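# Six arms hang a marquee roof onto post spikes

## Task

Put the marquee roof on its posts: each post's spike must pass through one corner eyelet of the roof, with the eyelet pushed fully down and the knobs facing upward. The centre of the roof must sag freely without support. Open the grippers and move the arms away at the end; the roof must stay in place with no robot holding it. Nothing else on the table may be shifted, tilted or knocked over.

## Robot and tools

Team: six identical i2rt Big YAM arms named arm1 to arm6. Each has six joints, a two-finger gripper and a wrist camera that, in the neutral forward pose, sits above the hand looking toward the fingertips. The hand reaches roughly 1.0 m from its base's vertical axis. Two fixed room cameras, cam_high and cam_low, also supply images.

Frame: one shared scene frame, origin on the floor, +z up, metres. Arm bases are bolted on the tabletop at z=+0.72. Base positions and facing (degrees counter-clockwise from +x): arm1 (+0.29, +0.65) facing -102; arm2 (-0.22, +0.65) facing -85; arm3 (-0.31, -0.65) facing +99; arm4 (+0.24, -0.65) facing +83; arm5 (-0.70, -0.07) facing +8; arm6 (+0.70, +0.08) facing +166. So arm1 and arm2 sit on the +y edge facing toward -y, arm3 and arm4 on the -y edge facing +y, arm5 on the -x end facing +x, arm6 on the +x end facing -x. The hand point is midway between the fingertips; its z axis runs along the fingers and the fingers close along its y axis.

execute_actions: argument "actions" is a list with either zero or one action. The action is an object keyed by arm name; each arm entry holds "joints", a map of joint names to absolute targets (not offsets). Joint names and ranges: joint1_rad -2.879 to 2.879 (base yaw, positive counter-clockwise seen from above, 0 = along the base's facing); joint2_rad 0 to 3.141 (shoulder, 0 = upper arm roughly level pointing back, increasing lifts it up then forward); joint3_rad 0 to 3.019 (elbow, 0 = folded, increasing opens); joint4_rad -1.692 to 1.57 (wrist pitch, positive tips fingers up); joint5_rad -1.57 to 1.57 (wrist side swing, positive to the arm's right); joint6_rad -2.094 to 2.094 (hand roll, positive clockwise viewed from behind); gripper_m 0 to 0.093 (fingertip gap in metres). Done tolerances are roughly ±0.045, 0.14, 0.09, 0.055, 0.03, 0.035 rad and 0.003 m. Any number of arms and joints may appear; they start together and finish independently. Omitted joints or arms may still be driving toward an earlier target. Optional "cameras" picks which images return (names above or "all"; omitted or null means all, [] means none). A bad key or out-of-range value rejects the entire call with no motion. Joints move at different speeds, so the hand can sweep a wide arc between postures.

wait: "seconds" 0 to 10; nothing new is commanded and the result matches an empty action. zoom_image: "camera" plus "region" [x0, y0, x1, y1] in pixels of that camera's latest full image, top-left origin, at most 504x504. finished_scene: "scene" number; it ends the scene permanently and reports success.

Result lines: each arm's state with joint_positions; a "pictures" line listing camera order of the images; joint_status per commanded joint. "off_target" means it settled short and may still push. "contact_stop" or "time_out" means it now holds where it stopped (a timed-out joint may keep a nearby target and keep pushing; on_its_own then names it, and "held at" gives the held target, not the current position). "joint command not followed" with a "cause:" line means a self/inter-arm clearance check blocked that arm's joint targets (gripper commands still run); such targets can be retried automatically until cleared. To relieve a pushing joint, command its reported position. Tiny target changes may not move a joint at all. A load-bearing joint sags over time.

Cameras: calibration gives K, distortion and T_world_to_cam (scene frame to camera) per camera; wrist camera poses follow from reported joint angles, so their error grows with joint error. Room cameras may be off by a couple of degrees and millimetres.

Hazards: arms do not stop on contact and can press hard. Never let two arms squeeze against each other; the clearance check ignores fingers, gripper bodies and wrist cameras and may react late. Holding loads or pushing heats motors: a MOTOR HOT line appears near 85 °C, and at 100 °C an OVER-TEMPERATURE FAULT drops that arm and its joints report "limit_stop_at_motor_heat" (resend targets afterwards). Avoid drops, slips, slams and knocking rigid objects off the work area, which fails the task. Objects may occasionally be nudged by outside disturbances. Thinking time lets the robot hold its last command, so don't leave arms straining while deliberating.

Each tool is called as name(argument=value, ...) on one line, values as JSON.

## Session

execute_actions(actions=[])

Scene clock: 0.00 s.
arm1.joint_positions: joint1_rad=+0.257 joint2_rad=+0.413 joint3_rad=+0.552 joint4_rad=-1.252 joint5_rad=+0.204 joint6_rad=-0.384 gripper_m=+0.095
arm1.joint_status: not commanded
arm1.hand: x=+0.2727 y=+0.4590 z=+0.9414 quat_wxyz=(-0.054, -0.523, -0.817, +0.239) (m; scene frame)
arm2.joint_positions: joint1_rad=-0.357 joint2_rad=+0.519 joint3_rad=+0.405 joint4_rad=-0.989 joint5_rad=-0.262 joint6_rad=+0.293 gripper_m=+0.094
arm2.joint_status: not commanded
arm2.hand: x=-0.2397 y=+0.4331 z=+0.9350 quat_wxyz=(-0.256, -0.834, -0.482, +0.074) (m; scene frame)
arm3.joint_positions: joint1_rad=+0.117 joint2_rad=+0.333 joint3_rad=+0.661 joint4_rad=-1.408 joint5_rad=+0.301 joint6_rad=+0.513 gripper_m=+0.095
arm3.joint_status: not commanded
arm3.hand: x=-0.3024 y=-0.4832 z=+0.9746 quat_wxyz=(-0.228, +0.561, -0.778, -0.167) (m; scene frame)
arm4.joint_positions: joint1_rad=-0.201 joint2_rad=+0.473 joint3_rad=+0.473 joint4_rad=-1.093 joint5_rad=-0.142 joint6_rad=-0.533 gripper_m=+0.094
arm4.joint_status: not commanded
arm4.hand: x=+0.2789 y=-0.4437 z=+0.9236 quat_wxyz=(-0.197, +0.772, -0.584, -0.158) (m; scene frame)
arm5.joint_positions: joint1_rad=+0.396 joint2_rad=+0.404 joint3_rad=+0.603 joint4_rad=-1.295 joint5_rad=+0.099 joint6_rad=+0.239 gripper_m=+0.095
arm5.joint_status: not commanded
arm5.hand: x=-0.5349 y=+0.0145 z=+0.9299 quat_wxyz=(-0.241, +0.145, -0.959, -0.048) (m; scene frame)
arm6.joint_positions: joint1_rad=-0.302 joint2_rad=+0.499 joint3_rad=+0.439 joint4_rad=-1.058 joint5_rad=-0.311 joint6_rad=-0.197 gripper_m=+0.094
arm6.joint_status: not commanded
arm6.hand: x=+0.4948 y=+0.1463 z=+0.9510 quat_wxyz=(+0.058, +0.955, -0.141, -0.254) (m; scene frame)
pictures: arm1_cam_wrist, arm2_cam_wrist, arm3_cam_wrist, arm4_cam_wrist, arm5_cam_wrist, arm6_cam_wrist, cam_high, cam_low
Images, in order (width x height): arm1_cam_wrist 504x504, arm2_cam_wrist 504x504, arm3_cam_wrist 504x504, arm4_cam_wrist 504x504, arm5_cam_wrist 504x504, arm6_cam_wrist 504x504, cam_high 896x504, cam_low 896x504.

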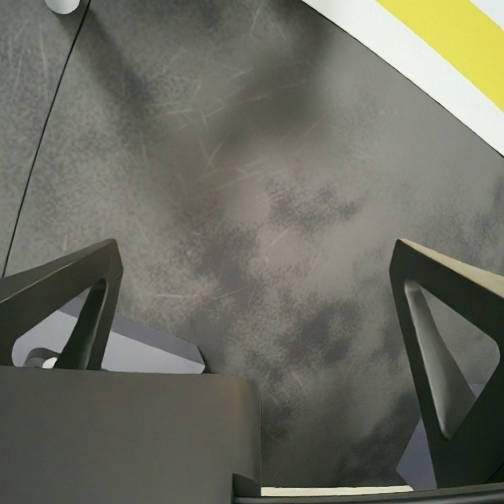

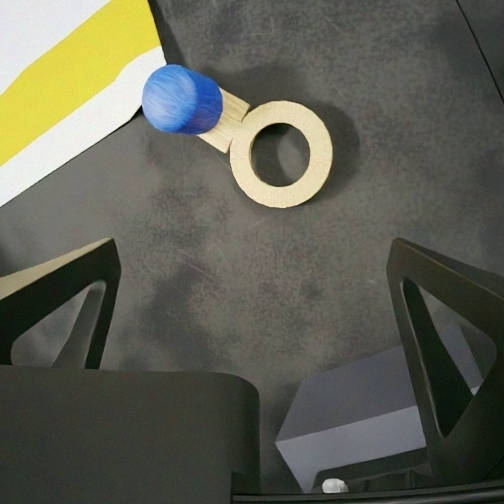

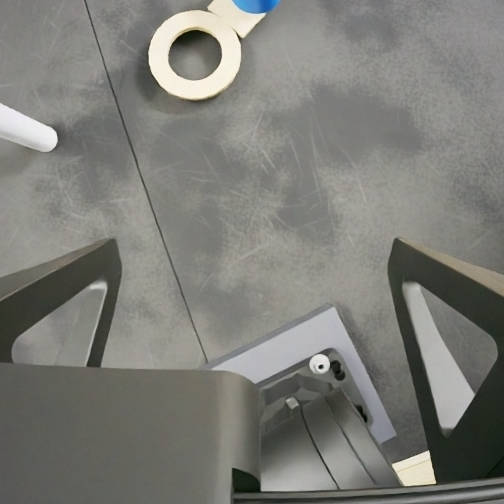

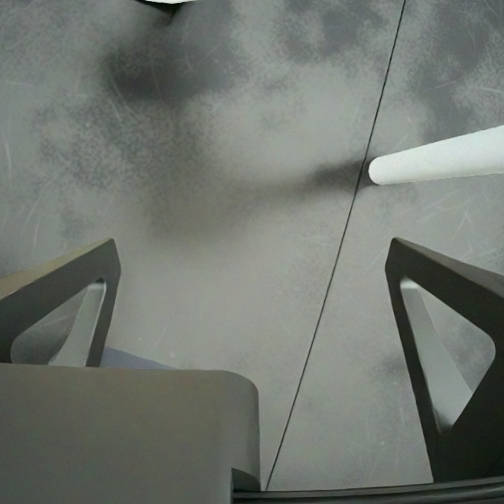

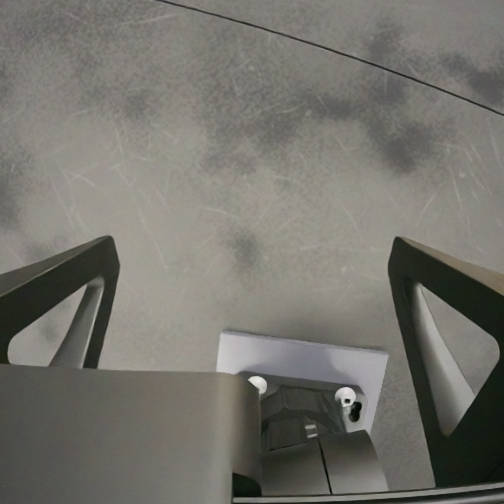

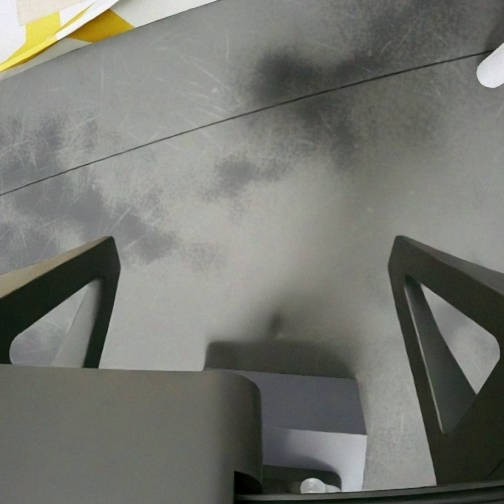

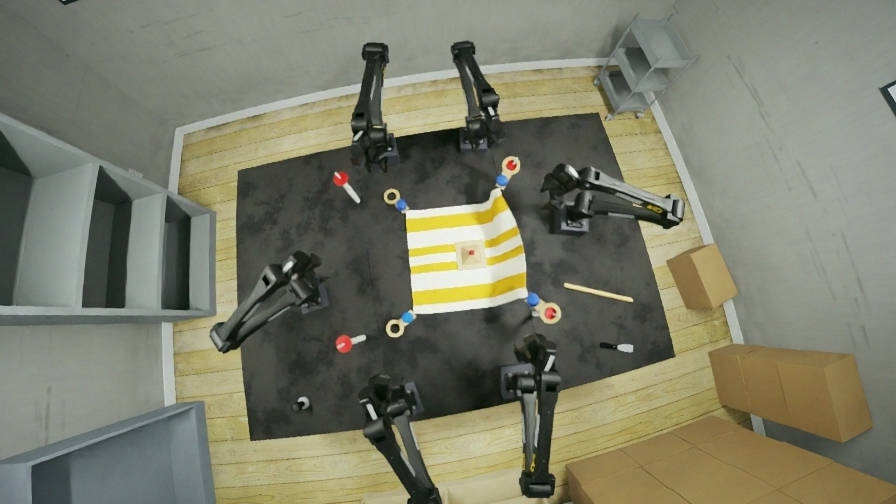

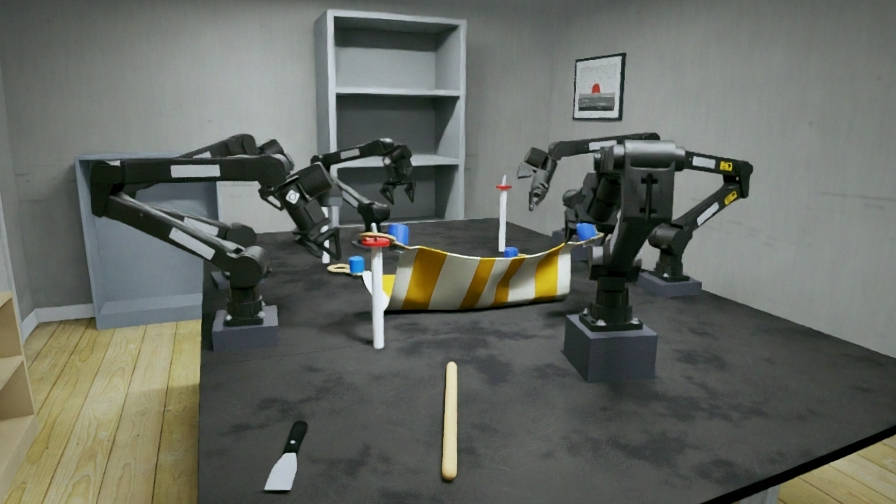

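execute_actions(actions=[{"arm2":{"joints":{"joint1_rad":-0.03,"joint2_rad":1.36,"joint3_rad":0.8,"joint4_rad":-1.01,"joint5_rad":0,"joint6_rad":2.0}},"arm3":{"joints":{"joint1_rad":-0.31,"joint2_rad":1.51,"joint3_rad":1.0,"joint4_rad":-1.06,"joint5_rad":0,"joint6_rad":-2.0}}}], cameras=["arm2_cam_wrist","arm3_cam_wrist"])

Scene clock: 3.20 s.
arm1.joint_positions: joint1_rad=+0.257 joint2_rad=+0.413 joint3_rad=+0.552 joint4_rad=-1.252 joint5_rad=+0.204 joint6_rad=-0.384 gripper_m=+0.095
arm1.joint_status: not commanded
arm1.hand: x=+0.2727 y=+0.4590 z=+0.9414 quat_wxyz=(-0.054, -0.523, -0.817, +0.239) (m; scene frame)
arm2.joint_positions: joint1_rad=-0.035 joint2_rad=+1.361 joint3_rad=+0.782 joint4_rad=-1.001 joint5_rad=-0.002 joint6_rad=+1.986 gripper_m=+0.094
arm2.joint_status: all done
arm2.hand: x=-0.2106 y=+0.3237 z=+0.8767 quat_wxyz=(+0.000, -0.981, +0.192, -0.001) (m; scene frame)
arm3.joint_positions: joint1_rad=-0.306 joint2_rad=+1.503 joint3_rad=+0.993 joint4_rad=-1.067 joint5_rad=+0.004 joint6_rad=-1.983 gripper_m=+0.095
arm3.joint_status: all done
arm3.hand: x=-0.2475 y=-0.2597 z=+0.8247 quat_wxyz=(+0.002, +0.992, +0.128, +0.001) (m; scene frame)
arm4.joint_positions: joint1_rad=-0.201 joint2_rad=+0.473 joint3_rad=+0.473 joint4_rad=-1.093 joint5_rad=-0.142 joint6_rad=-0.533 gripper_m=+0.094
arm4.joint_status: not commanded
arm4.hand: x=+0.2789 y=-0.4437 z=+0.9236 quat_wxyz=(-0.197, +0.772, -0.584, -0.158) (m; scene frame)
arm5.joint_positions: joint1_rad=+0.396 joint2_rad=+0.404 joint3_rad=+0.603 joint4_rad=-1.295 joint5_rad=+0.099 joint6_rad=+0.239 gripper_m=+0.095
arm5.joint_status: not commanded
arm5.hand: x=-0.5349 y=+0.0145 z=+0.9299 quat_wxyz=(-0.241, +0.145, -0.959, -0.048) (m; scene frame)
arm6.joint_positions: joint1_rad=-0.302 joint2_rad=+0.499 joint3_rad=+0.439 joint4_rad=-1.058 joint5_rad=-0.311 joint6_rad=-0.197 gripper_m=+0.094
arm6.joint_status: not commanded
arm6.hand: x=+0.4948 y=+0.1463 z=+0.9510 quat_wxyz=(+0.058, +0.955, -0.141, -0.254) (m; scene frame)
pictures: arm2_cam_wrist, arm3_cam_wrist
camera_calibration (this result's frames):
arm2_cam_wrist: T_world_to_cam=[[0.366797, 0.930075, -0.0204944, -0.203793], [0.761463, -0.287499, 0.580964, -0.244577], [0.534448, -0.228701, -0.813671, 1.01751], [0, 0, 0, 1]] pos_world=[-0.282818, 0.351933, 0.96583]
arm3_cam_wrist: T_world_to_cam=[[-0.254865, 0.966976, 0.00123555, 0.183444], [0.780598, 0.204987, 0.590464, -0.237718], [0.570711, 0.151453, -0.807063, 0.96818], [0, 0, 0, 1]] pos_world=[-0.320235, -0.275291, 0.921519]
Images, in order (width x height): arm2_cam_wrist 504x504, arm3_cam_wrist 504x504.

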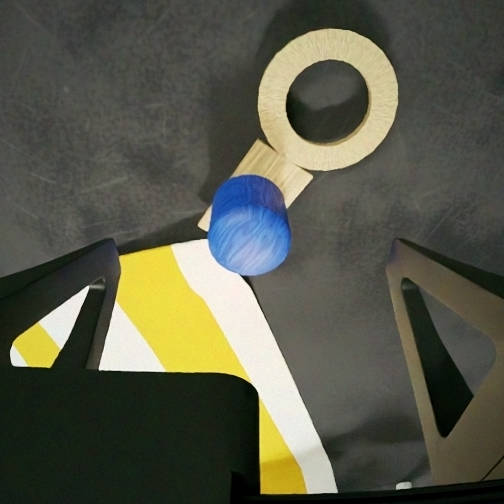

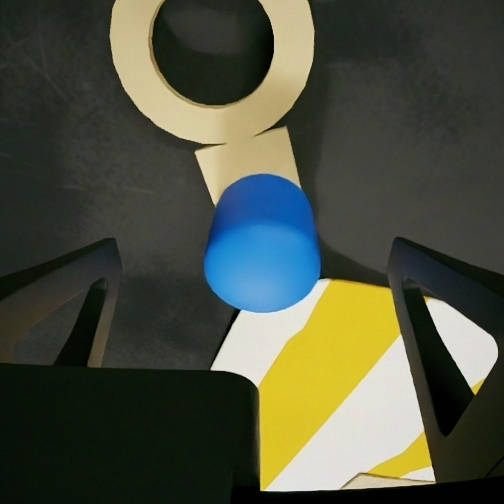

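execute_actions(actions=[{"arm2":{"joints":{"joint1_rad":0.05,"joint2_rad":1.525,"joint3_rad":0.735,"joint4_rad":-0.78}},"arm3":{"joints":{"joint1_rad":-0.36,"joint2_rad":1.585,"joint3_rad":0.975,"joint4_rad":-0.965}}}], cameras=["arm2_cam_wrist","arm3_cam_wrist"])

Scene clock: 4.77 s.
arm1.joint_positions: joint1_rad=+0.257 joint2_rad=+0.413 joint3_rad=+0.552 joint4_rad=-1.252 joint5_rad=+0.204 joint6_rad=-0.384 gripper_m=+0.095
arm1.joint_status: not commanded
arm1.hand: x=+0.2727 y=+0.4590 z=+0.9414 quat_wxyz=(-0.054, -0.523, -0.817, +0.239) (m; scene frame)
arm2.joint_positions: joint1_rad=+0.049 joint2_rad=+1.534 joint3_rad=+0.729 joint4_rad=-0.796 joint5_rad=+0.000 joint6_rad=+1.986 gripper_m=+0.094
arm2.joint_status: all done
arm2.hand: x=-0.1829 y=+0.3190 z=+0.8067 quat_wxyz=(+0.011, -0.989, +0.151, +0.003) (m; scene frame)
arm3.joint_positions: joint1_rad=-0.358 joint2_rad=+1.580 joint3_rad=+0.985 joint4_rad=-0.977 joint5_rad=+0.002 joint6_rad=-1.984 gripper_m=+0.095
arm3.joint_status: all done
arm3.hand: x=-0.2246 y=-0.2502 z=+0.7924 quat_wxyz=(-0.001, +0.995, +0.102, +0.001) (m; scene frame)
arm4.joint_positions: joint1_rad=-0.201 joint2_rad=+0.473 joint3_rad=+0.473 joint4_rad=-1.093 joint5_rad=-0.142 joint6_rad=-0.533 gripper_m=+0.094
arm4.joint_status: not commanded
arm4.hand: x=+0.2789 y=-0.4437 z=+0.9236 quat_wxyz=(-0.197, +0.772, -0.584, -0.158) (m; scene frame)
arm5.joint_positions: joint1_rad=+0.396 joint2_rad=+0.404 joint3_rad=+0.603 joint4_rad=-1.295 joint5_rad=+0.099 joint6_rad=+0.239 gripper_m=+0.095
arm5.joint_status: not commanded
arm5.hand: x=-0.5349 y=+0.0145 z=+0.9299 quat_wxyz=(-0.241, +0.145, -0.959, -0.048) (m; scene frame)
arm6.joint_positions: joint1_rad=-0.302 joint2_rad=+0.499 joint3_rad=+0.439 joint4_rad=-1.058 joint5_rad=-0.311 joint6_rad=-0.197 gripper_m=+0.094
arm6.joint_status: not commanded
arm6.hand: x=+0.4948 y=+0.1463 z=+0.9510 quat_wxyz=(+0.058, +0.955, -0.141, -0.254) (m; scene frame)
pictures: arm2_cam_wrist, arm3_cam_wrist
camera_calibration (this result's frames):
arm2_cam_wrist: T_world_to_cam=[[0.287836, 0.957679, -0.00116702, -0.249833], [0.785719, -0.235456, 0.572019, -0.231263], [0.547536, -0.165565, -0.820239, 0.932292], [0, 0, 0, 1]] pos_world=[-0.256844, 0.339163, 0.896698]
arm3_cam_wrist: T_world_to_cam=[[-0.204744, 0.978798, 0.00590699, 0.190675], [0.790346, 0.161757, 0.590921, -0.247447], [0.577437, 0.125656, -0.806708, 0.922414], [0, 0, 0, 1]] pos_world=[-0.298028, -0.262513, 0.889214]
Images, in order (width x height): arm2_cam_wrist 504x504, arm3_cam_wrist 504x504.

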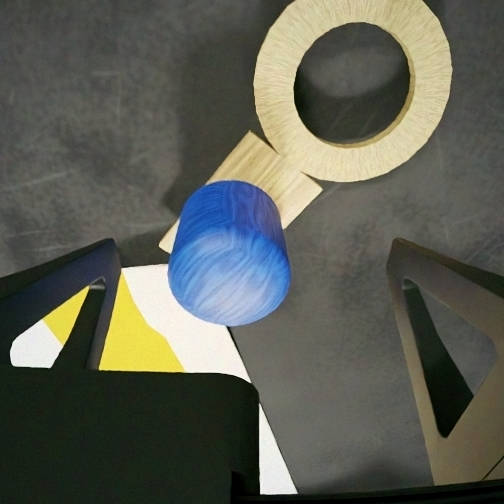

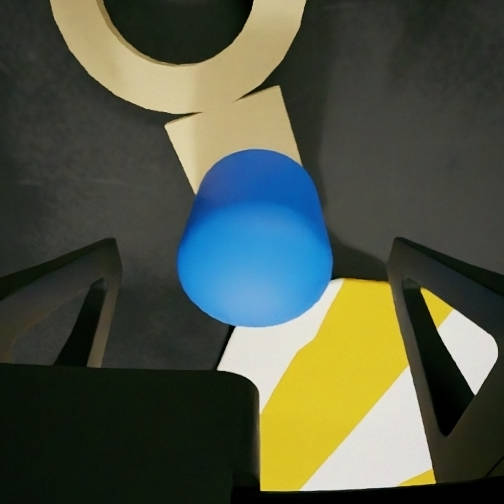

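execute_actions(actions=[{"arm2":{"joints":{"joint2_rad":1.6,"joint4_rad":-0.72}},"arm3":{"joints":{"joint2_rad":1.63,"joint3_rad":0.97,"joint4_rad":-0.93}}}], cameras=["arm2_cam_wrist","arm3_cam_wrist"])

execute_actions(actions=[{"arm2":{"joints":{"gripper_m":0.04}},"arm3":{"joints":{"gripper_m":0.04}}}], cameras=["arm2_cam_wrist","arm3_cam_wrist"])

Scene clock: 5.90 s.
arm1.joint_positions: joint1_rad=+0.257 joint2_rad=+0.413 joint3_rad=+0.552 joint4_rad=-1.252 joint5_rad=+0.204 joint6_rad=-0.384 gripper_m=+0.095
arm1.joint_status: not commanded
arm1.hand: x=+0.2727 y=+0.4590 z=+0.9414 quat_wxyz=(-0.054, -0.523, -0.817, +0.239) (m; scene frame)
arm2.joint_positions: joint1_rad=+0.049 joint2_rad=+1.597 joint3_rad=+0.729 joint4_rad=-0.737 joint5_rad=+0.000 joint6_rad=+1.986 gripper_m=+0.094
arm2.joint_status: all done
arm2.hand: x=-0.1824 y=+0.3137 z=+0.7865 quat_wxyz=(+0.012, -0.989, +0.151, +0.003) (m; scene frame)
arm3.joint_positions: joint1_rad=-0.358 joint2_rad=+1.618 joint3_rad=+0.985 joint4_rad=-0.943 joint5_rad=+0.002 joint6_rad=-1.984 gripper_m=+0.095
arm3.joint_status: all done
arm3.hand: x=-0.2235 y=-0.2452 z=+0.7777 quat_wxyz=(+0.001, +0.995, +0.102, +0.000) (m; scene frame)
arm4.joint_positions: joint1_rad=-0.201 joint2_rad=+0.473 joint3_rad=+0.473 joint4_rad=-1.093 joint5_rad=-0.142 joint6_rad=-0.533 gripper_m=+0.094
arm4.joint_status: not commanded
arm4.hand: x=+0.2789 y=-0.4437 z=+0.9236 quat_wxyz=(-0.197, +0.772, -0.584, -0.158) (m; scene frame)
arm5.joint_positions: joint1_rad=+0.396 joint2_rad=+0.404 joint3_rad=+0.603 joint4_rad=-1.295 joint5_rad=+0.099 joint6_rad=+0.239 gripper_m=+0.095
arm5.joint_status: not commanded
arm5.hand: x=-0.5349 y=+0.0145 z=+0.9299 quat_wxyz=(-0.241, +0.145, -0.959, -0.048) (m; scene frame)
arm6.joint_positions: joint1_rad=-0.302 joint2_rad=+0.499 joint3_rad=+0.439 joint4_rad=-1.058 joint5_rad=-0.311 joint6_rad=-0.197 gripper_m=+0.094
arm6.joint_status: not commanded
arm6.hand: x=+0.4948 y=+0.1463 z=+0.9510 quat_wxyz=(+0.058, +0.955, -0.141, -0.254) (m; scene frame)
pictures: arm2_cam_wrist, arm3_cam_wrist
camera_calibration (this result's frames):
arm2_cam_wrist: T_world_to_cam=[[0.287838, 0.957677, 0.00198894, -0.247437], [0.785939, -0.237407, 0.570909, -0.219899], [0.547219, -0.162766, -0.821011, 0.914202], [0, 0, 0, 1]] pos_world=[-0.25622, 0.33356, 0.876604]
arm3_cam_wrist: T_world_to_cam=[[-0.204745, 0.978811, 0.00276435, 0.188516], [0.790764, 0.163744, 0.589813, -0.23893], [0.576863, 0.122947, -0.807535, 0.90915], [0, 0, 0, 1]] pos_world=[-0.296921, -0.257175, 0.874573]
Images, in order (width x height): arm2_cam_wrist 504x504, arm3_cam_wrist 504x504.

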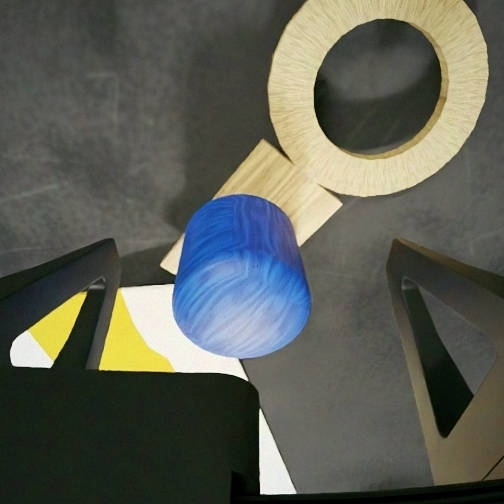

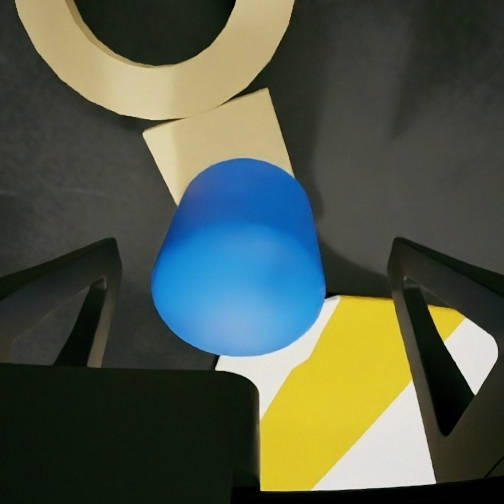

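Scene clock: 6.50 s.
arm1.joint_positions: joint1_rad=+0.257 joint2_rad=+0.413 joint3_rad=+0.552 joint4_rad=-1.252 joint5_rad=+0.204 joint6_rad=-0.384 gripper_m=+0.095
arm1.joint_status: not commanded
arm1.hand: x=+0.2727 y=+0.4590 z=+0.9414 quat_wxyz=(-0.054, -0.523, -0.817, +0.239) (m; scene frame)
arm2.joint_positions: joint1_rad=+0.049 joint2_rad=+1.597 joint3_rad=+0.729 joint4_rad=-0.735 joint5_rad=+0.000 joint6_rad=+1.986 gripper_m=+0.040
arm2.joint_status: all done
arm2.hand: x=-0.1823 y=+0.3134 z=+0.7865 quat_wxyz=(+0.012, -0.988, +0.151, +0.003) (m; scene frame)
arm3.joint_positions: joint1_rad=-0.358 joint2_rad=+1.618 joint3_rad=+0.984 joint4_rad=-0.942 joint5_rad=+0.002 joint6_rad=-1.985 gripper_m=+0.049
arm3.joint_status: gripper_m off_target (ended at +0.049, target +0.040)
arm3.hand: x=-0.2237 y=-0.2453 z=+0.7774 quat_wxyz=(+0.001, +0.995, +0.103, +0.000) (m; scene frame)
arm4.joint_positions: joint1_rad=-0.201 joint2_rad=+0.473 joint3_rad=+0.473 joint4_rad=-1.093 joint5_rad=-0.142 joint6_rad=-0.533 gripper_m=+0.094
arm4.joint_status: not commanded
arm4.hand: x=+0.2789 y=-0.4437 z=+0.9236 quat_wxyz=(-0.197, +0.772, -0.584, -0.158) (m; scene frame)
arm5.joint_positions: joint1_rad=+0.396 joint2_rad=+0.404 joint3_rad=+0.603 joint4_rad=-1.295 joint5_rad=+0.099 joint6_rad=+0.239 gripper_m=+0.095
arm5.joint_status: not commanded
arm5.hand: x=-0.5349 y=+0.0145 z=+0.9299 quat_wxyz=(-0.241, +0.145, -0.959, -0.048) (m; scene frame)
arm6.joint_positions: joint1_rad=-0.302 joint2_rad=+0.499 joint3_rad=+0.439 joint4_rad=-1.058 joint5_rad=-0.311 joint6_rad=-0.197 gripper_m=+0.094
arm6.joint_status: not commanded
arm6.hand: x=+0.4948 y=+0.1463 z=+0.9510 quat_wxyz=(+0.058, +0.955, -0.141, -0.254) (m; scene frame)
pictures: arm2_cam_wrist, arm3_cam_wrist
camera_calibration (this result's frames):
arm2_cam_wrist: T_world_to_cam=[[0.288202, 0.957569, 0.000582584, -0.245885], [0.785757, -0.236839, 0.571396, -0.220609], [0.54729, -0.16422, -0.820674, 0.914314], [0, 0, 0, 1]] pos_world=[-0.256184, 0.333352, 0.876552]
arm3_cam_wrist: T_world_to_cam=[[-0.205115, 0.978732, 0.00342078, 0.187922], [0.791096, 0.163732, 0.589372, -0.238254], [0.576277, 0.123595, -0.807855, 0.909326], [0, 0, 0, 1]] pos_world=[-0.296996, -0.257304, 0.87438]
Images, in order (width x height): arm2_cam_wrist 504x504, arm3_cam_wrist 504x504.

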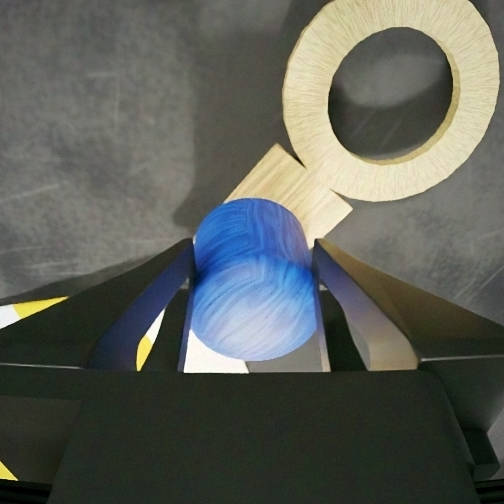

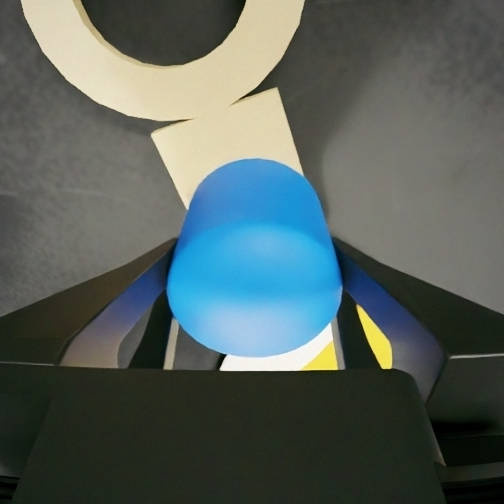

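execute_actions(actions=[{"arm2":{"joints":{"gripper_m":0.09,"joint2_rad":1.66,"joint4_rad":-0.66}}}], cameras=[])

execute_actions(actions=[{"arm2":{"joints":{"gripper_m":0.04}}}], cameras=["arm2_cam_wrist"])

Scene clock: 7.53 s.
arm1.joint_positions: joint1_rad=+0.257 joint2_rad=+0.413 joint3_rad=+0.552 joint4_rad=-1.252 joint5_rad=+0.204 joint6_rad=-0.384 gripper_m=+0.095
arm1.joint_status: not commanded
arm1.hand: x=+0.2727 y=+0.4590 z=+0.9414 quat_wxyz=(-0.054, -0.523, -0.817, +0.239) (m; scene frame)
arm2.joint_positions: joint1_rad=+0.049 joint2_rad=+1.656 joint3_rad=+0.729 joint4_rad=-0.676 joint5_rad=+0.000 joint6_rad=+1.987 gripper_m=+0.090
arm2.joint_status: all done
arm2.hand: x=-0.1818 y=+0.3088 z=+0.7673 quat_wxyz=(+0.012, -0.988, +0.151, +0.003) (m; scene frame)
arm3.joint_positions: joint1_rad=-0.358 joint2_rad=+1.618 joint3_rad=+0.984 joint4_rad=-0.942 joint5_rad=+0.002 joint6_rad=-1.985 gripper_m=+0.049
arm3.joint_status: not commanded
arm3.hand: x=-0.2237 y=-0.2453 z=+0.7774 quat_wxyz=(+0.001, +0.995, +0.103, +0.000) (m; scene frame)
arm4.joint_positions: joint1_rad=-0.201 joint2_rad=+0.473 joint3_rad=+0.473 joint4_rad=-1.093 joint5_rad=-0.142 joint6_rad=-0.533 gripper_m=+0.094
arm4.joint_status: not commanded
arm4.hand: x=+0.2789 y=-0.4437 z=+0.9236 quat_wxyz=(-0.197, +0.772, -0.584, -0.158) (m; scene frame)
arm5.joint_positions: joint1_rad=+0.396 joint2_rad=+0.404 joint3_rad=+0.603 joint4_rad=-1.295 joint5_rad=+0.099 joint6_rad=+0.239 gripper_m=+0.095
arm5.joint_status: not commanded
arm5.hand: x=-0.5349 y=+0.0145 z=+0.9299 quat_wxyz=(-0.241, +0.145, -0.959, -0.048) (m; scene frame)
arm6.joint_positions: joint1_rad=-0.302 joint2_rad=+0.499 joint3_rad=+0.439 joint4_rad=-1.058 joint5_rad=-0.311 joint6_rad=-0.197 gripper_m=+0.094
arm6.joint_status: not commanded
arm6.hand: x=+0.4948 y=+0.1463 z=+0.9510 quat_wxyz=(+0.058, +0.955, -0.141, -0.254) (m; scene frame)
pictures: none
No camera images: the call's "cameras" was empty. Leave "cameras" out to get every camera's image.

Scene clock: 8.13 s.
arm1.joint_positions: joint1_rad=+0.257 joint2_rad=+0.413 joint3_rad=+0.552 joint4_rad=-1.252 joint5_rad=+0.204 joint6_rad=-0.384 gripper_m=+0.095
arm1.joint_status: not commanded
arm1.hand: x=+0.2727 y=+0.4590 z=+0.9414 quat_wxyz=(-0.054, -0.523, -0.817, +0.239) (m; scene frame)
arm2.joint_positions: joint1_rad=+0.049 joint2_rad=+1.656 joint3_rad=+0.729 joint4_rad=-0.676 joint5_rad=+0.000 joint6_rad=+1.987 gripper_m=+0.045
arm2.joint_status: gripper_m off_target (ended at +0.045, target +0.040)
arm2.hand: x=-0.1818 y=+0.3086 z=+0.7673 quat_wxyz=(+0.011, -0.988, +0.151, +0.003) (m; scene frame)
arm3.joint_positions: joint1_rad=-0.358 joint2_rad=+1.618 joint3_rad=+0.984 joint4_rad=-0.942 joint5_rad=+0.002 joint6_rad=-1.985 gripper_m=+0.049
arm3.joint_status: not commanded
arm3.hand: x=-0.2237 y=-0.2453 z=+0.7774 quat_wxyz=(+0.001, +0.995, +0.103, +0.000) (m; scene frame)
arm4.joint_positions: joint1_rad=-0.201 joint2_rad=+0.473 joint3_rad=+0.473 joint4_rad=-1.093 joint5_rad=-0.142 joint6_rad=-0.533 gripper_m=+0.094
arm4.joint_status: not commanded
arm4.hand: x=+0.2789 y=-0.4437 z=+0.9236 quat_wxyz=(-0.197, +0.772, -0.584, -0.158) (m; scene frame)
arm5.joint_positions: joint1_rad=+0.396 joint2_rad=+0.404 joint3_rad=+0.603 joint4_rad=-1.295 joint5_rad=+0.099 joint6_rad=+0.239 gripper_m=+0.095
arm5.joint_status: not commanded
arm5.hand: x=-0.5349 y=+0.0145 z=+0.9299 quat_wxyz=(-0.241, +0.145, -0.959, -0.048) (m; scene frame)
arm6.joint_positions: joint1_rad=-0.302 joint2_rad=+0.499 joint3_rad=+0.439 joint4_rad=-1.058 joint5_rad=-0.311 joint6_rad=-0.197 gripper_m=+0.094
arm6.joint_status: not commanded
arm6.hand: x=+0.4948 y=+0.1463 z=+0.9510 quat_wxyz=(+0.058, +0.955, -0.141, -0.254) (m; scene frame)
pictures: arm2_cam_wrist
camera_calibration (this result's frames):
arm2_cam_wrist: T_world_to_cam=[[0.288924, 0.957352, -0.000276383, -0.240584], [0.785756, -0.236972, 0.571342, -0.21106], [0.54691, -0.165291, -0.820712, 0.897823], [0, 0, 0, 1]] pos_world=[-0.255676, 0.328711, 0.857374]
Images, in order (width x height): arm2_cam_wrist 504x504.

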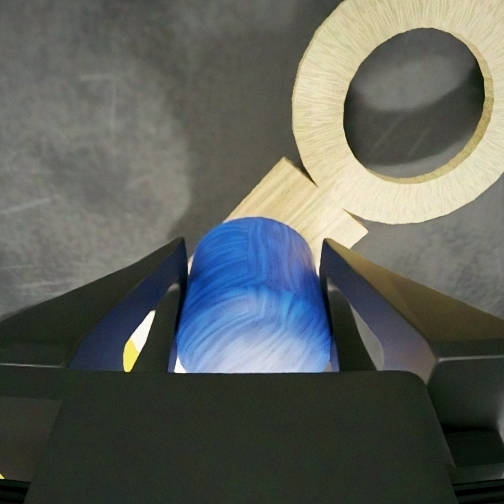

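execute_actions(actions=[{"arm2":{"joints":{"joint2_rad":1.25,"joint3_rad":1.35,"joint4_rad":-1.67}},"arm3":{"joints":{"joint2_rad":1.39,"joint3_rad":1.45,"joint4_rad":-1.63}}}], cameras=["cam_high","cam_low"])

Scene clock: 9.97 s.
arm1.joint_positions: joint1_rad=+0.257 joint2_rad=+0.413 joint3_rad=+0.552 joint4_rad=-1.252 joint5_rad=+0.204 joint6_rad=-0.384 gripper_m=+0.095
arm1.joint_status: not commanded
arm1.hand: x=+0.2727 y=+0.4590 z=+0.9414 quat_wxyz=(-0.054, -0.523, -0.817, +0.239) (m; scene frame)
arm2.joint_positions: joint1_rad=+0.049 joint2_rad=+1.257 joint3_rad=+1.313 joint4_rad=-1.651 joint5_rad=+0.000 joint6_rad=+1.987 gripper_m=+0.045
arm2.joint_status: all done
arm2.hand: x=-0.1818 y=+0.3097 z=+1.1037 quat_wxyz=(+0.008, -0.988, +0.151, +0.002) (m; scene frame)
arm3.joint_positions: joint1_rad=-0.358 joint2_rad=+1.387 joint3_rad=+1.420 joint4_rad=-1.616 joint5_rad=+0.002 joint6_rad=-1.986 gripper_m=+0.049
arm3.joint_status: all done
arm3.hand: x=-0.2269 y=-0.2620 z=+1.0260 quat_wxyz=(+0.004, +0.995, +0.103, -0.001) (m; scene frame)
arm4.joint_positions: joint1_rad=-0.201 joint2_rad=+0.473 joint3_rad=+0.473 joint4_rad=-1.093 joint5_rad=-0.142 joint6_rad=-0.533 gripper_m=+0.094
arm4.joint_status: not commanded
arm4.hand: x=+0.2789 y=-0.4437 z=+0.9236 quat_wxyz=(-0.197, +0.772, -0.584, -0.158) (m; scene frame)
arm5.joint_positions: joint1_rad=+0.396 joint2_rad=+0.404 joint3_rad=+0.603 joint4_rad=-1.295 joint5_rad=+0.099 joint6_rad=+0.239 gripper_m=+0.095
arm5.joint_status: not commanded
arm5.hand: x=-0.5349 y=+0.0145 z=+0.9299 quat_wxyz=(-0.241, +0.145, -0.959, -0.048) (m; scene frame)
arm6.joint_positions: joint1_rad=-0.302 joint2_rad=+0.499 joint3_rad=+0.439 joint4_rad=-1.058 joint5_rad=-0.311 joint6_rad=-0.197 gripper_m=+0.094
arm6.joint_status: not commanded
arm6.hand: x=+0.4948 y=+0.1463 z=+0.9510 quat_wxyz=(+0.058, +0.955, -0.141, -0.254) (m; scene frame)
pictures: cam_high, cam_low
Images, in order (width x height): cam_high 896x504, cam_low 896x504.

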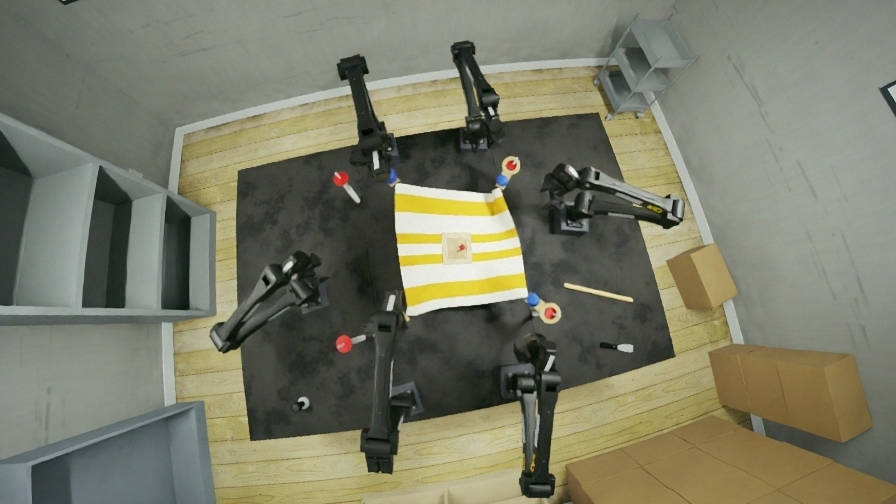

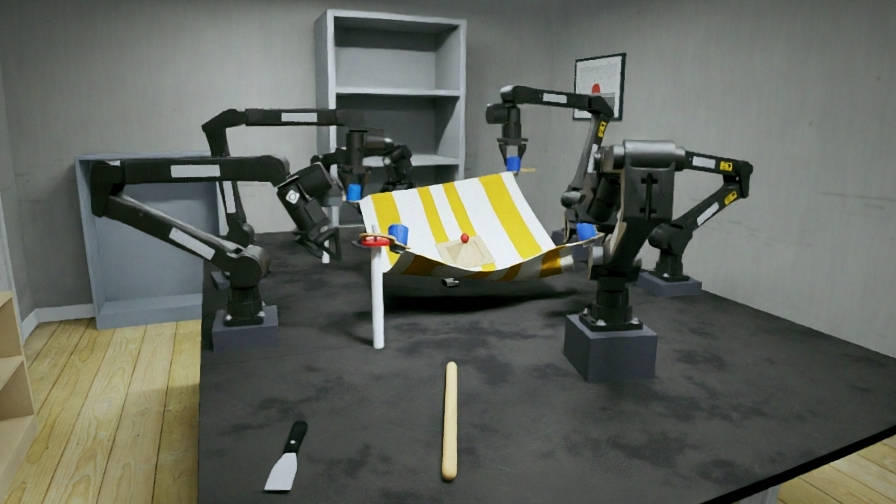

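execute_actions(actions=[{"arm2":{"joints":{"joint1_rad":-0.5,"joint2_rad":1.29,"joint3_rad":1.38,"joint6_rad":1.44}},"arm3":{"joints":{"joint1_rad":0.17,"joint2_rad":1.3,"joint3_rad":1.42,"joint4_rad":-1.68,"joint6_rad":-1.45}}}], cameras=["cam_high","cam_low","arm2_cam_wrist","arm3_cam_wrist"])

Scene clock: 13.17 s.
arm1.joint_positions: joint1_rad=+0.257 joint2_rad=+0.413 joint3_rad=+0.552 joint4_rad=-1.252 joint5_rad=+0.204 joint6_rad=-0.384 gripper_m=+0.095
arm1.joint_status: not commanded
arm1.hand: x=+0.2727 y=+0.4590 z=+0.9414 quat_wxyz=(-0.054, -0.523, -0.817, +0.239) (m; scene frame)
arm2.joint_positions: joint1_rad=-0.484 joint2_rad=+1.296 joint3_rad=+1.324 joint4_rad=-1.652 joint5_rad=-0.012 joint6_rad=+1.459 gripper_m=+0.045
arm2.joint_status: all done
arm2.hand: x=-0.3627 y=+0.3291 z=+1.0949 quat_wxyz=(+0.020, -0.988, +0.153, -0.014) (m; scene frame)
arm3.joint_positions: joint1_rad=+0.060 joint2_rad=+1.267 joint3_rad=+1.420 joint4_rad=-1.700 joint5_rad=+0.106 joint6_rad=-1.631 gripper_m=+0.049
arm3.joint_status: joint1_rad time_out (moved +0.417 of +0.528); joint6_rad time_out (moved +0.356 of +0.536); the others done
arm3.on_its_own: joint1_rad reads +0.060 and still pushes toward +0.170 since a time_out; joint6_rad reads -1.631 and still pushes toward -1.450 since a time_out
arm3.hand: x=-0.3656 y=-0.2987 z=+1.0694 quat_wxyz=(-0.018, +0.990, +0.133, +0.052) (m; scene frame)
arm4.joint_positions: joint1_rad=-0.201 joint2_rad=+0.473 joint3_rad=+0.473 joint4_rad=-1.093 joint5_rad=-0.142 joint6_rad=-0.533 gripper_m=+0.094
arm4.joint_status: not commanded
arm4.hand: x=+0.2789 y=-0.4437 z=+0.9236 quat_wxyz=(-0.197, +0.772, -0.584, -0.158) (m; scene frame)
arm5.joint_positions: joint1_rad=+0.396 joint2_rad=+0.404 joint3_rad=+0.603 joint4_rad=-1.295 joint5_rad=+0.099 joint6_rad=+0.239 gripper_m=+0.095
arm5.joint_status: not commanded
arm5.hand: x=-0.5349 y=+0.0145 z=+0.9299 quat_wxyz=(-0.241, +0.145, -0.959, -0.048) (m; scene frame)
arm6.joint_positions: joint1_rad=-0.302 joint2_rad=+0.499 joint3_rad=+0.439 joint4_rad=-1.058 joint5_rad=-0.311 joint6_rad=-0.197 gripper_m=+0.094
arm6.joint_status: not commanded
arm6.hand: x=+0.4948 y=+0.1463 z=+0.9510 quat_wxyz=(+0.058, +0.955, -0.141, -0.254) (m; scene frame)
pictures: arm2_cam_wrist, arm3_cam_wrist, cam_high, cam_low
camera_calibration (this result's frames):
arm2_cam_wrist: T_world_to_cam=[[0.293123, 0.955816, 0.0222432, -0.230457], [0.763543, -0.248033, 0.596223, -0.282936], [0.575397, -0.157783, -0.802511, 1.25689], [0, 0, 0, 1]] pos_world=[-0.439622, 0.348412, 1.18248]
arm3_cam_wrist: T_world_to_cam=[[-0.266704, 0.963445, 0.0253655, 0.159569], [0.717293, 0.180847, 0.672893, -0.40053], [0.643708, 0.197658, -0.739304, 1.20704], [0, 0, 0, 1]] pos_world=[-0.447127, -0.319882, 1.15784]
Images, in order (width x height): arm2_cam_wrist 504x504, arm3_cam_wrist 504x504, cam_high 896x504, cam_low 896x504.

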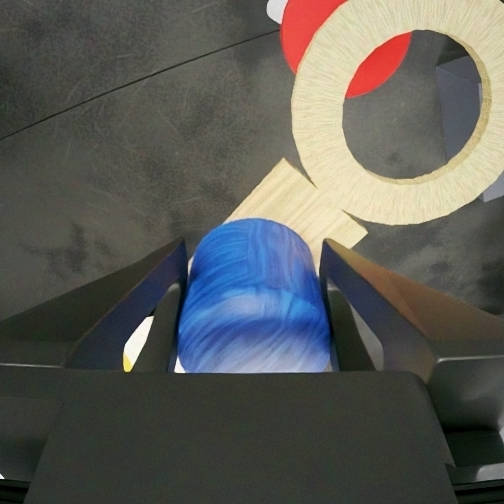

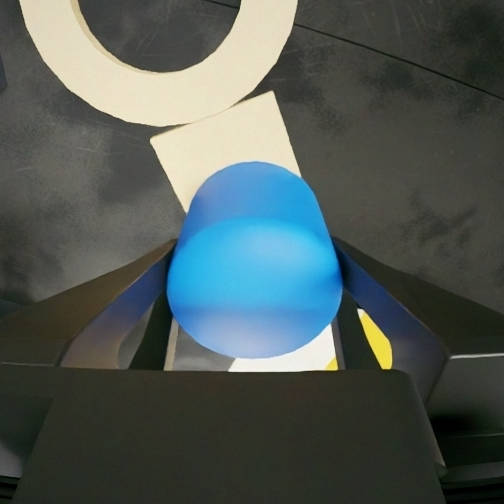

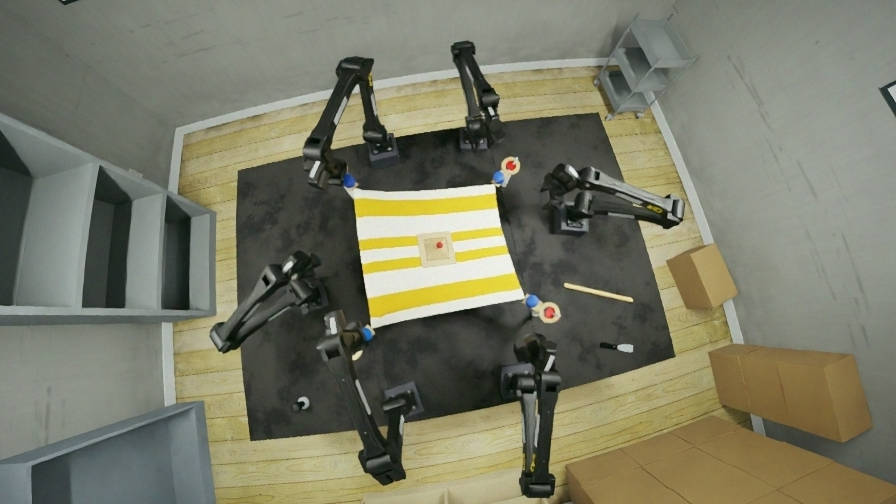

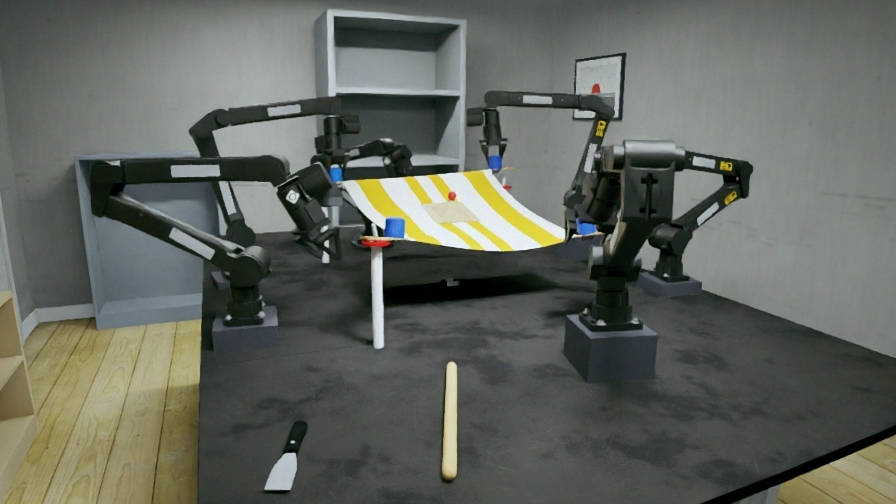

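execute_actions(actions=[{"arm2":{"joints":{"joint1_rad":-0.56,"joint2_rad":1.35,"joint3_rad":1.26,"joint4_rad":-1.5,"joint6_rad":1.4}},"arm3":{"joints":{"joint1_rad":0.0,"joint5_rad":0,"joint6_rad":-1.63,"joint2_rad":1.36,"joint3_rad":1.36,"joint4_rad":-1.6}}}], cameras=["arm2_cam_wrist","cam_low"])

Scene clock: 15.73 s.
arm1.joint_positions: joint1_rad=+0.257 joint2_rad=+0.413 joint3_rad=+0.552 joint4_rad=-1.252 joint5_rad=+0.204 joint6_rad=-0.384 gripper_m=+0.095
arm1.joint_status: not commanded
arm1.hand: x=+0.2727 y=+0.4590 z=+0.9414 quat_wxyz=(-0.054, -0.523, -0.817, +0.239) (m; scene frame)
arm2.joint_positions: joint1_rad=-0.537 joint2_rad=+1.366 joint3_rad=+1.245 joint4_rad=-1.507 joint5_rad=-0.015 joint6_rad=+1.408 gripper_m=+0.045
arm2.joint_status: all done
arm2.hand: x=-0.3897 y=+0.3156 z=+1.0400 quat_wxyz=(+0.021, -0.988, +0.154, -0.017) (m; scene frame)
arm3.joint_positions: joint1_rad=-0.004 joint2_rad=+1.318 joint3_rad=+1.370 joint4_rad=-1.679 joint5_rad=+0.015 joint6_rad=-1.743 gripper_m=+0.049
arm3.joint_status: joint4_rad time_out (moved +0.022 of +0.100); joint6_rad time_out (moved -0.112 of +0.001); the others done
arm3.on_its_own: joint4_rad reads -1.679 and still pushes toward -1.600 since a time_out; joint6_rad reads -1.743 and still pushes toward -1.630 since a time_out
arm3.hand: x=-0.3593 y=-0.2942 z=+1.0325 quat_wxyz=(+0.026, +0.987, +0.158, +0.007) (m; scene frame)
arm4.joint_positions: joint1_rad=-0.201 joint2_rad=+0.473 joint3_rad=+0.473 joint4_rad=-1.093 joint5_rad=-0.142 joint6_rad=-0.533 gripper_m=+0.094
arm4.joint_status: not commanded
arm4.hand: x=+0.2789 y=-0.4437 z=+0.9236 quat_wxyz=(-0.197, +0.772, -0.584, -0.158) (m; scene frame)
arm5.joint_positions: joint1_rad=+0.396 joint2_rad=+0.404 joint3_rad=+0.603 joint4_rad=-1.295 joint5_rad=+0.099 joint6_rad=+0.239 gripper_m=+0.095
arm5.joint_status: not commanded
arm5.hand: x=-0.5349 y=+0.0145 z=+0.9299 quat_wxyz=(-0.241, +0.145, -0.959, -0.048) (m; scene frame)
arm6.joint_positions: joint1_rad=-0.302 joint2_rad=+0.499 joint3_rad=+0.439 joint4_rad=-1.058 joint5_rad=-0.311 joint6_rad=-0.197 gripper_m=+0.094
arm6.joint_status: not commanded
arm6.hand: x=+0.4948 y=+0.1463 z=+0.9510 quat_wxyz=(+0.058, +0.955, -0.141, -0.254) (m; scene frame)
pictures: arm2_cam_wrist, cam_low
camera_calibration (this result's frames):
arm2_cam_wrist: T_world_to_cam=[[0.295358, 0.955084, 0.024052, -0.209222], [0.758833, -0.249815, 0.601469, -0.239651], [0.580462, -0.159397, -0.798534, 1.22458], [0, 0, 0, 1]] pos_world=[-0.467173, 0.335151, 1.12705]
Images, in order (width x height): arm2_cam_wrist 504x504, cam_low 896x504.

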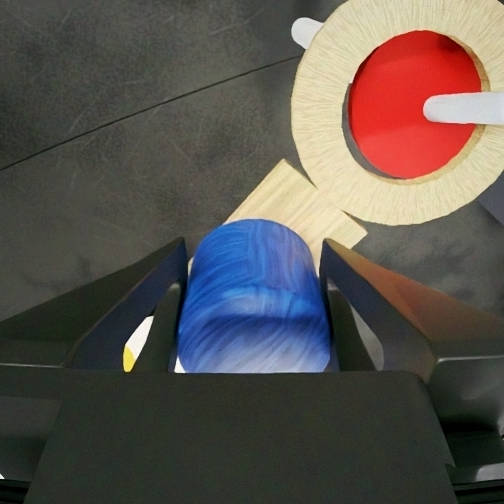

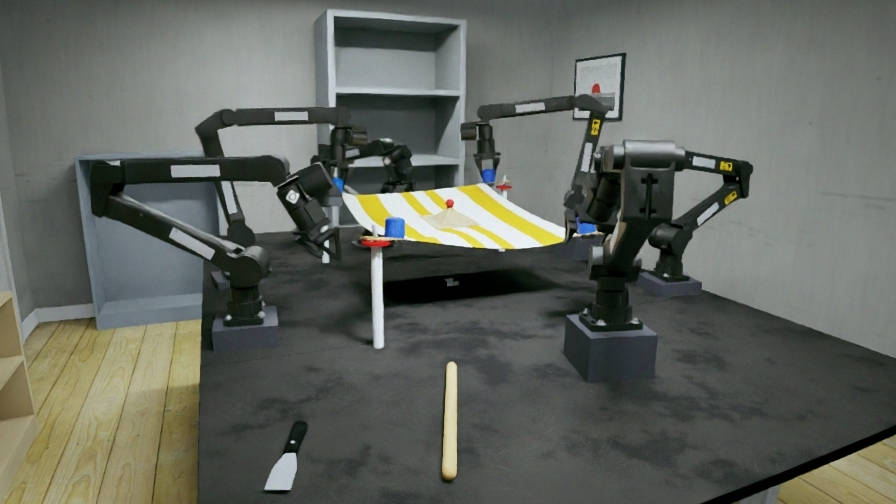

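execute_actions(actions=[{"arm2":{"joints":{"joint2_rad":1.4,"joint3_rad":1.2,"joint4_rad":-1.42}},"arm3":{"joints":{"joint6_rad":-1.75,"joint4_rad":-1.68}}}], cameras=["arm2_cam_wrist"])

Scene clock: 16.70 s.
arm1.joint_positions: joint1_rad=+0.257 joint2_rad=+0.413 joint3_rad=+0.552 joint4_rad=-1.252 joint5_rad=+0.204 joint6_rad=-0.384 gripper_m=+0.095
arm1.joint_status: not commanded
arm1.hand: x=+0.2727 y=+0.4590 z=+0.9414 quat_wxyz=(-0.054, -0.523, -0.817, +0.239) (m; scene frame)
arm2.joint_positions: joint1_rad=-0.537 joint2_rad=+1.383 joint3_rad=+1.205 joint4_rad=-1.445 joint5_rad=-0.016 joint6_rad=+1.408 gripper_m=+0.045
arm2.joint_status: all done
arm2.hand: x=-0.3915 y=+0.3113 z=+1.0185 quat_wxyz=(+0.018, -0.988, +0.154, -0.017) (m; scene frame)
arm3.joint_positions: joint1_rad=-0.005 joint2_rad=+1.320 joint3_rad=+1.370 joint4_rad=-1.680 joint5_rad=+0.012 joint6_rad=-1.768 gripper_m=+0.049
arm3.joint_status: all done
arm3.hand: x=-0.3594 y=-0.2943 z=+1.0319 quat_wxyz=(+0.028, +0.985, +0.170, +0.005) (m; scene frame)
arm4.joint_positions: joint1_rad=-0.201 joint2_rad=+0.473 joint3_rad=+0.473 joint4_rad=-1.093 joint5_rad=-0.142 joint6_rad=-0.533 gripper_m=+0.094
arm4.joint_status: not commanded
arm4.hand: x=+0.2789 y=-0.4437 z=+0.9236 quat_wxyz=(-0.197, +0.772, -0.584, -0.158) (m; scene frame)
arm5.joint_positions: joint1_rad=+0.396 joint2_rad=+0.404 joint3_rad=+0.603 joint4_rad=-1.295 joint5_rad=+0.099 joint6_rad=+0.239 gripper_m=+0.095
arm5.joint_status: not commanded
arm5.hand: x=-0.5349 y=+0.0145 z=+0.9299 quat_wxyz=(-0.241, +0.145, -0.959, -0.048) (m; scene frame)
arm6.joint_positions: joint1_rad=-0.302 joint2_rad=+0.499 joint3_rad=+0.439 joint4_rad=-1.058 joint5_rad=-0.311 joint6_rad=-0.197 gripper_m=+0.094
arm6.joint_status: not commanded
arm6.hand: x=+0.4948 y=+0.1463 z=+0.9510 quat_wxyz=(+0.058, +0.955, -0.141, -0.254) (m; scene frame)
pictures: arm2_cam_wrist
camera_calibration (this result's frames):
arm2_cam_wrist: T_world_to_cam=[[0.295087, 0.955275, 0.0193366, -0.199462], [0.759544, -0.246807, 0.601813, -0.227373], [0.579669, -0.1629, -0.798403, 1.20845], [0, 0, 0, 1]] pos_world=[-0.46894, 0.33128, 1.10552]
Images, in order (width x height): arm2_cam_wrist 504x504.

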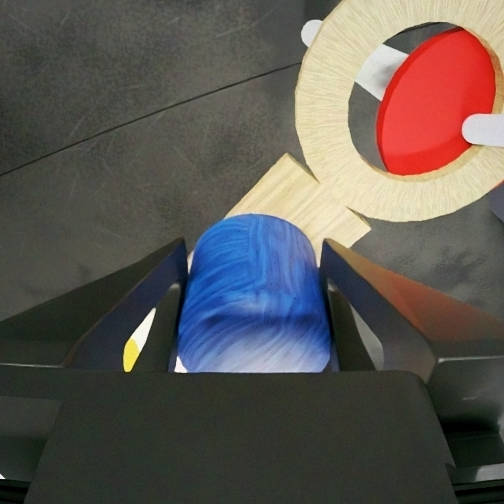

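execute_actions(actions=[{"arm2":{"joints":{"joint2_rad":1.3,"joint3_rad":1.25,"joint4_rad":-1.52}}}], cameras=["arm2_cam_wrist","cam_high"])

Scene clock: 17.70 s.
arm1.joint_positions: joint1_rad=+0.257 joint2_rad=+0.413 joint3_rad=+0.552 joint4_rad=-1.252 joint5_rad=+0.204 joint6_rad=-0.384 gripper_m=+0.095
arm1.joint_status: not commanded
arm1.hand: x=+0.2727 y=+0.4590 z=+0.9414 quat_wxyz=(-0.054, -0.523, -0.817, +0.239) (m; scene frame)
arm2.joint_positions: joint1_rad=-0.537 joint2_rad=+1.309 joint3_rad=+1.205 joint4_rad=-1.491 joint5_rad=-0.016 joint6_rad=+1.405 gripper_m=+0.045
arm2.joint_status: all done
arm2.hand: x=-0.3837 y=+0.3273 z=+1.0450 quat_wxyz=(+0.005, -0.988, +0.153, -0.012) (m; scene frame)
arm3.joint_positions: joint1_rad=-0.005 joint2_rad=+1.320 joint3_rad=+1.370 joint4_rad=-1.680 joint5_rad=+0.012 joint6_rad=-1.769 gripper_m=+0.049
arm3.joint_status: not commanded
arm3.hand: x=-0.3594 y=-0.2943 z=+1.0319 quat_wxyz=(+0.028, +0.985, +0.171, +0.005) (m; scene frame)
arm4.joint_positions: joint1_rad=-0.201 joint2_rad=+0.473 joint3_rad=+0.473 joint4_rad=-1.093 joint5_rad=-0.142 joint6_rad=-0.533 gripper_m=+0.094
arm4.joint_status: not commanded
arm4.hand: x=+0.2789 y=-0.4437 z=+0.9236 quat_wxyz=(-0.197, +0.772, -0.584, -0.158) (m; scene frame)
arm5.joint_positions: joint1_rad=+0.396 joint2_rad=+0.404 joint3_rad=+0.603 joint4_rad=-1.295 joint5_rad=+0.099 joint6_rad=+0.239 gripper_m=+0.095
arm5.joint_status: not commanded
arm5.hand: x=-0.5349 y=+0.0145 z=+0.9299 quat_wxyz=(-0.241, +0.145, -0.959, -0.048) (m; scene frame)
arm6.joint_positions: joint1_rad=-0.302 joint2_rad=+0.499 joint3_rad=+0.439 joint4_rad=-1.058 joint5_rad=-0.311 joint6_rad=-0.197 gripper_m=+0.094
arm6.joint_status: not commanded
arm6.hand: x=+0.4948 y=+0.1463 z=+0.9510 quat_wxyz=(+0.058, +0.955, -0.141, -0.254) (m; scene frame)
pictures: arm2_cam_wrist, cam_high
camera_calibration (this result's frames):
arm2_cam_wrist: T_world_to_cam=[[0.292698, 0.956161, -0.00914848, -0.188977], [0.768451, -0.229522, 0.597329, -0.24294], [0.569043, -0.181867, -0.801944, 1.23347], [0, 0, 0, 1]] pos_world=[-0.459898, 0.349261, 1.13256]
Images, in order (width x height): arm2_cam_wrist 504x504, cam_high 896x504.

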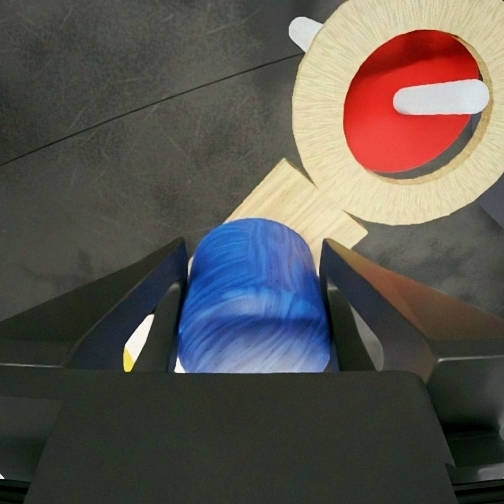

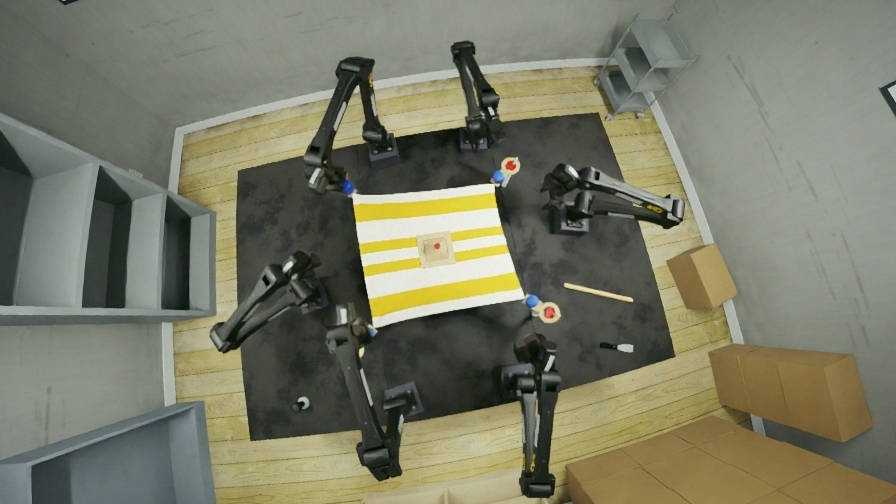

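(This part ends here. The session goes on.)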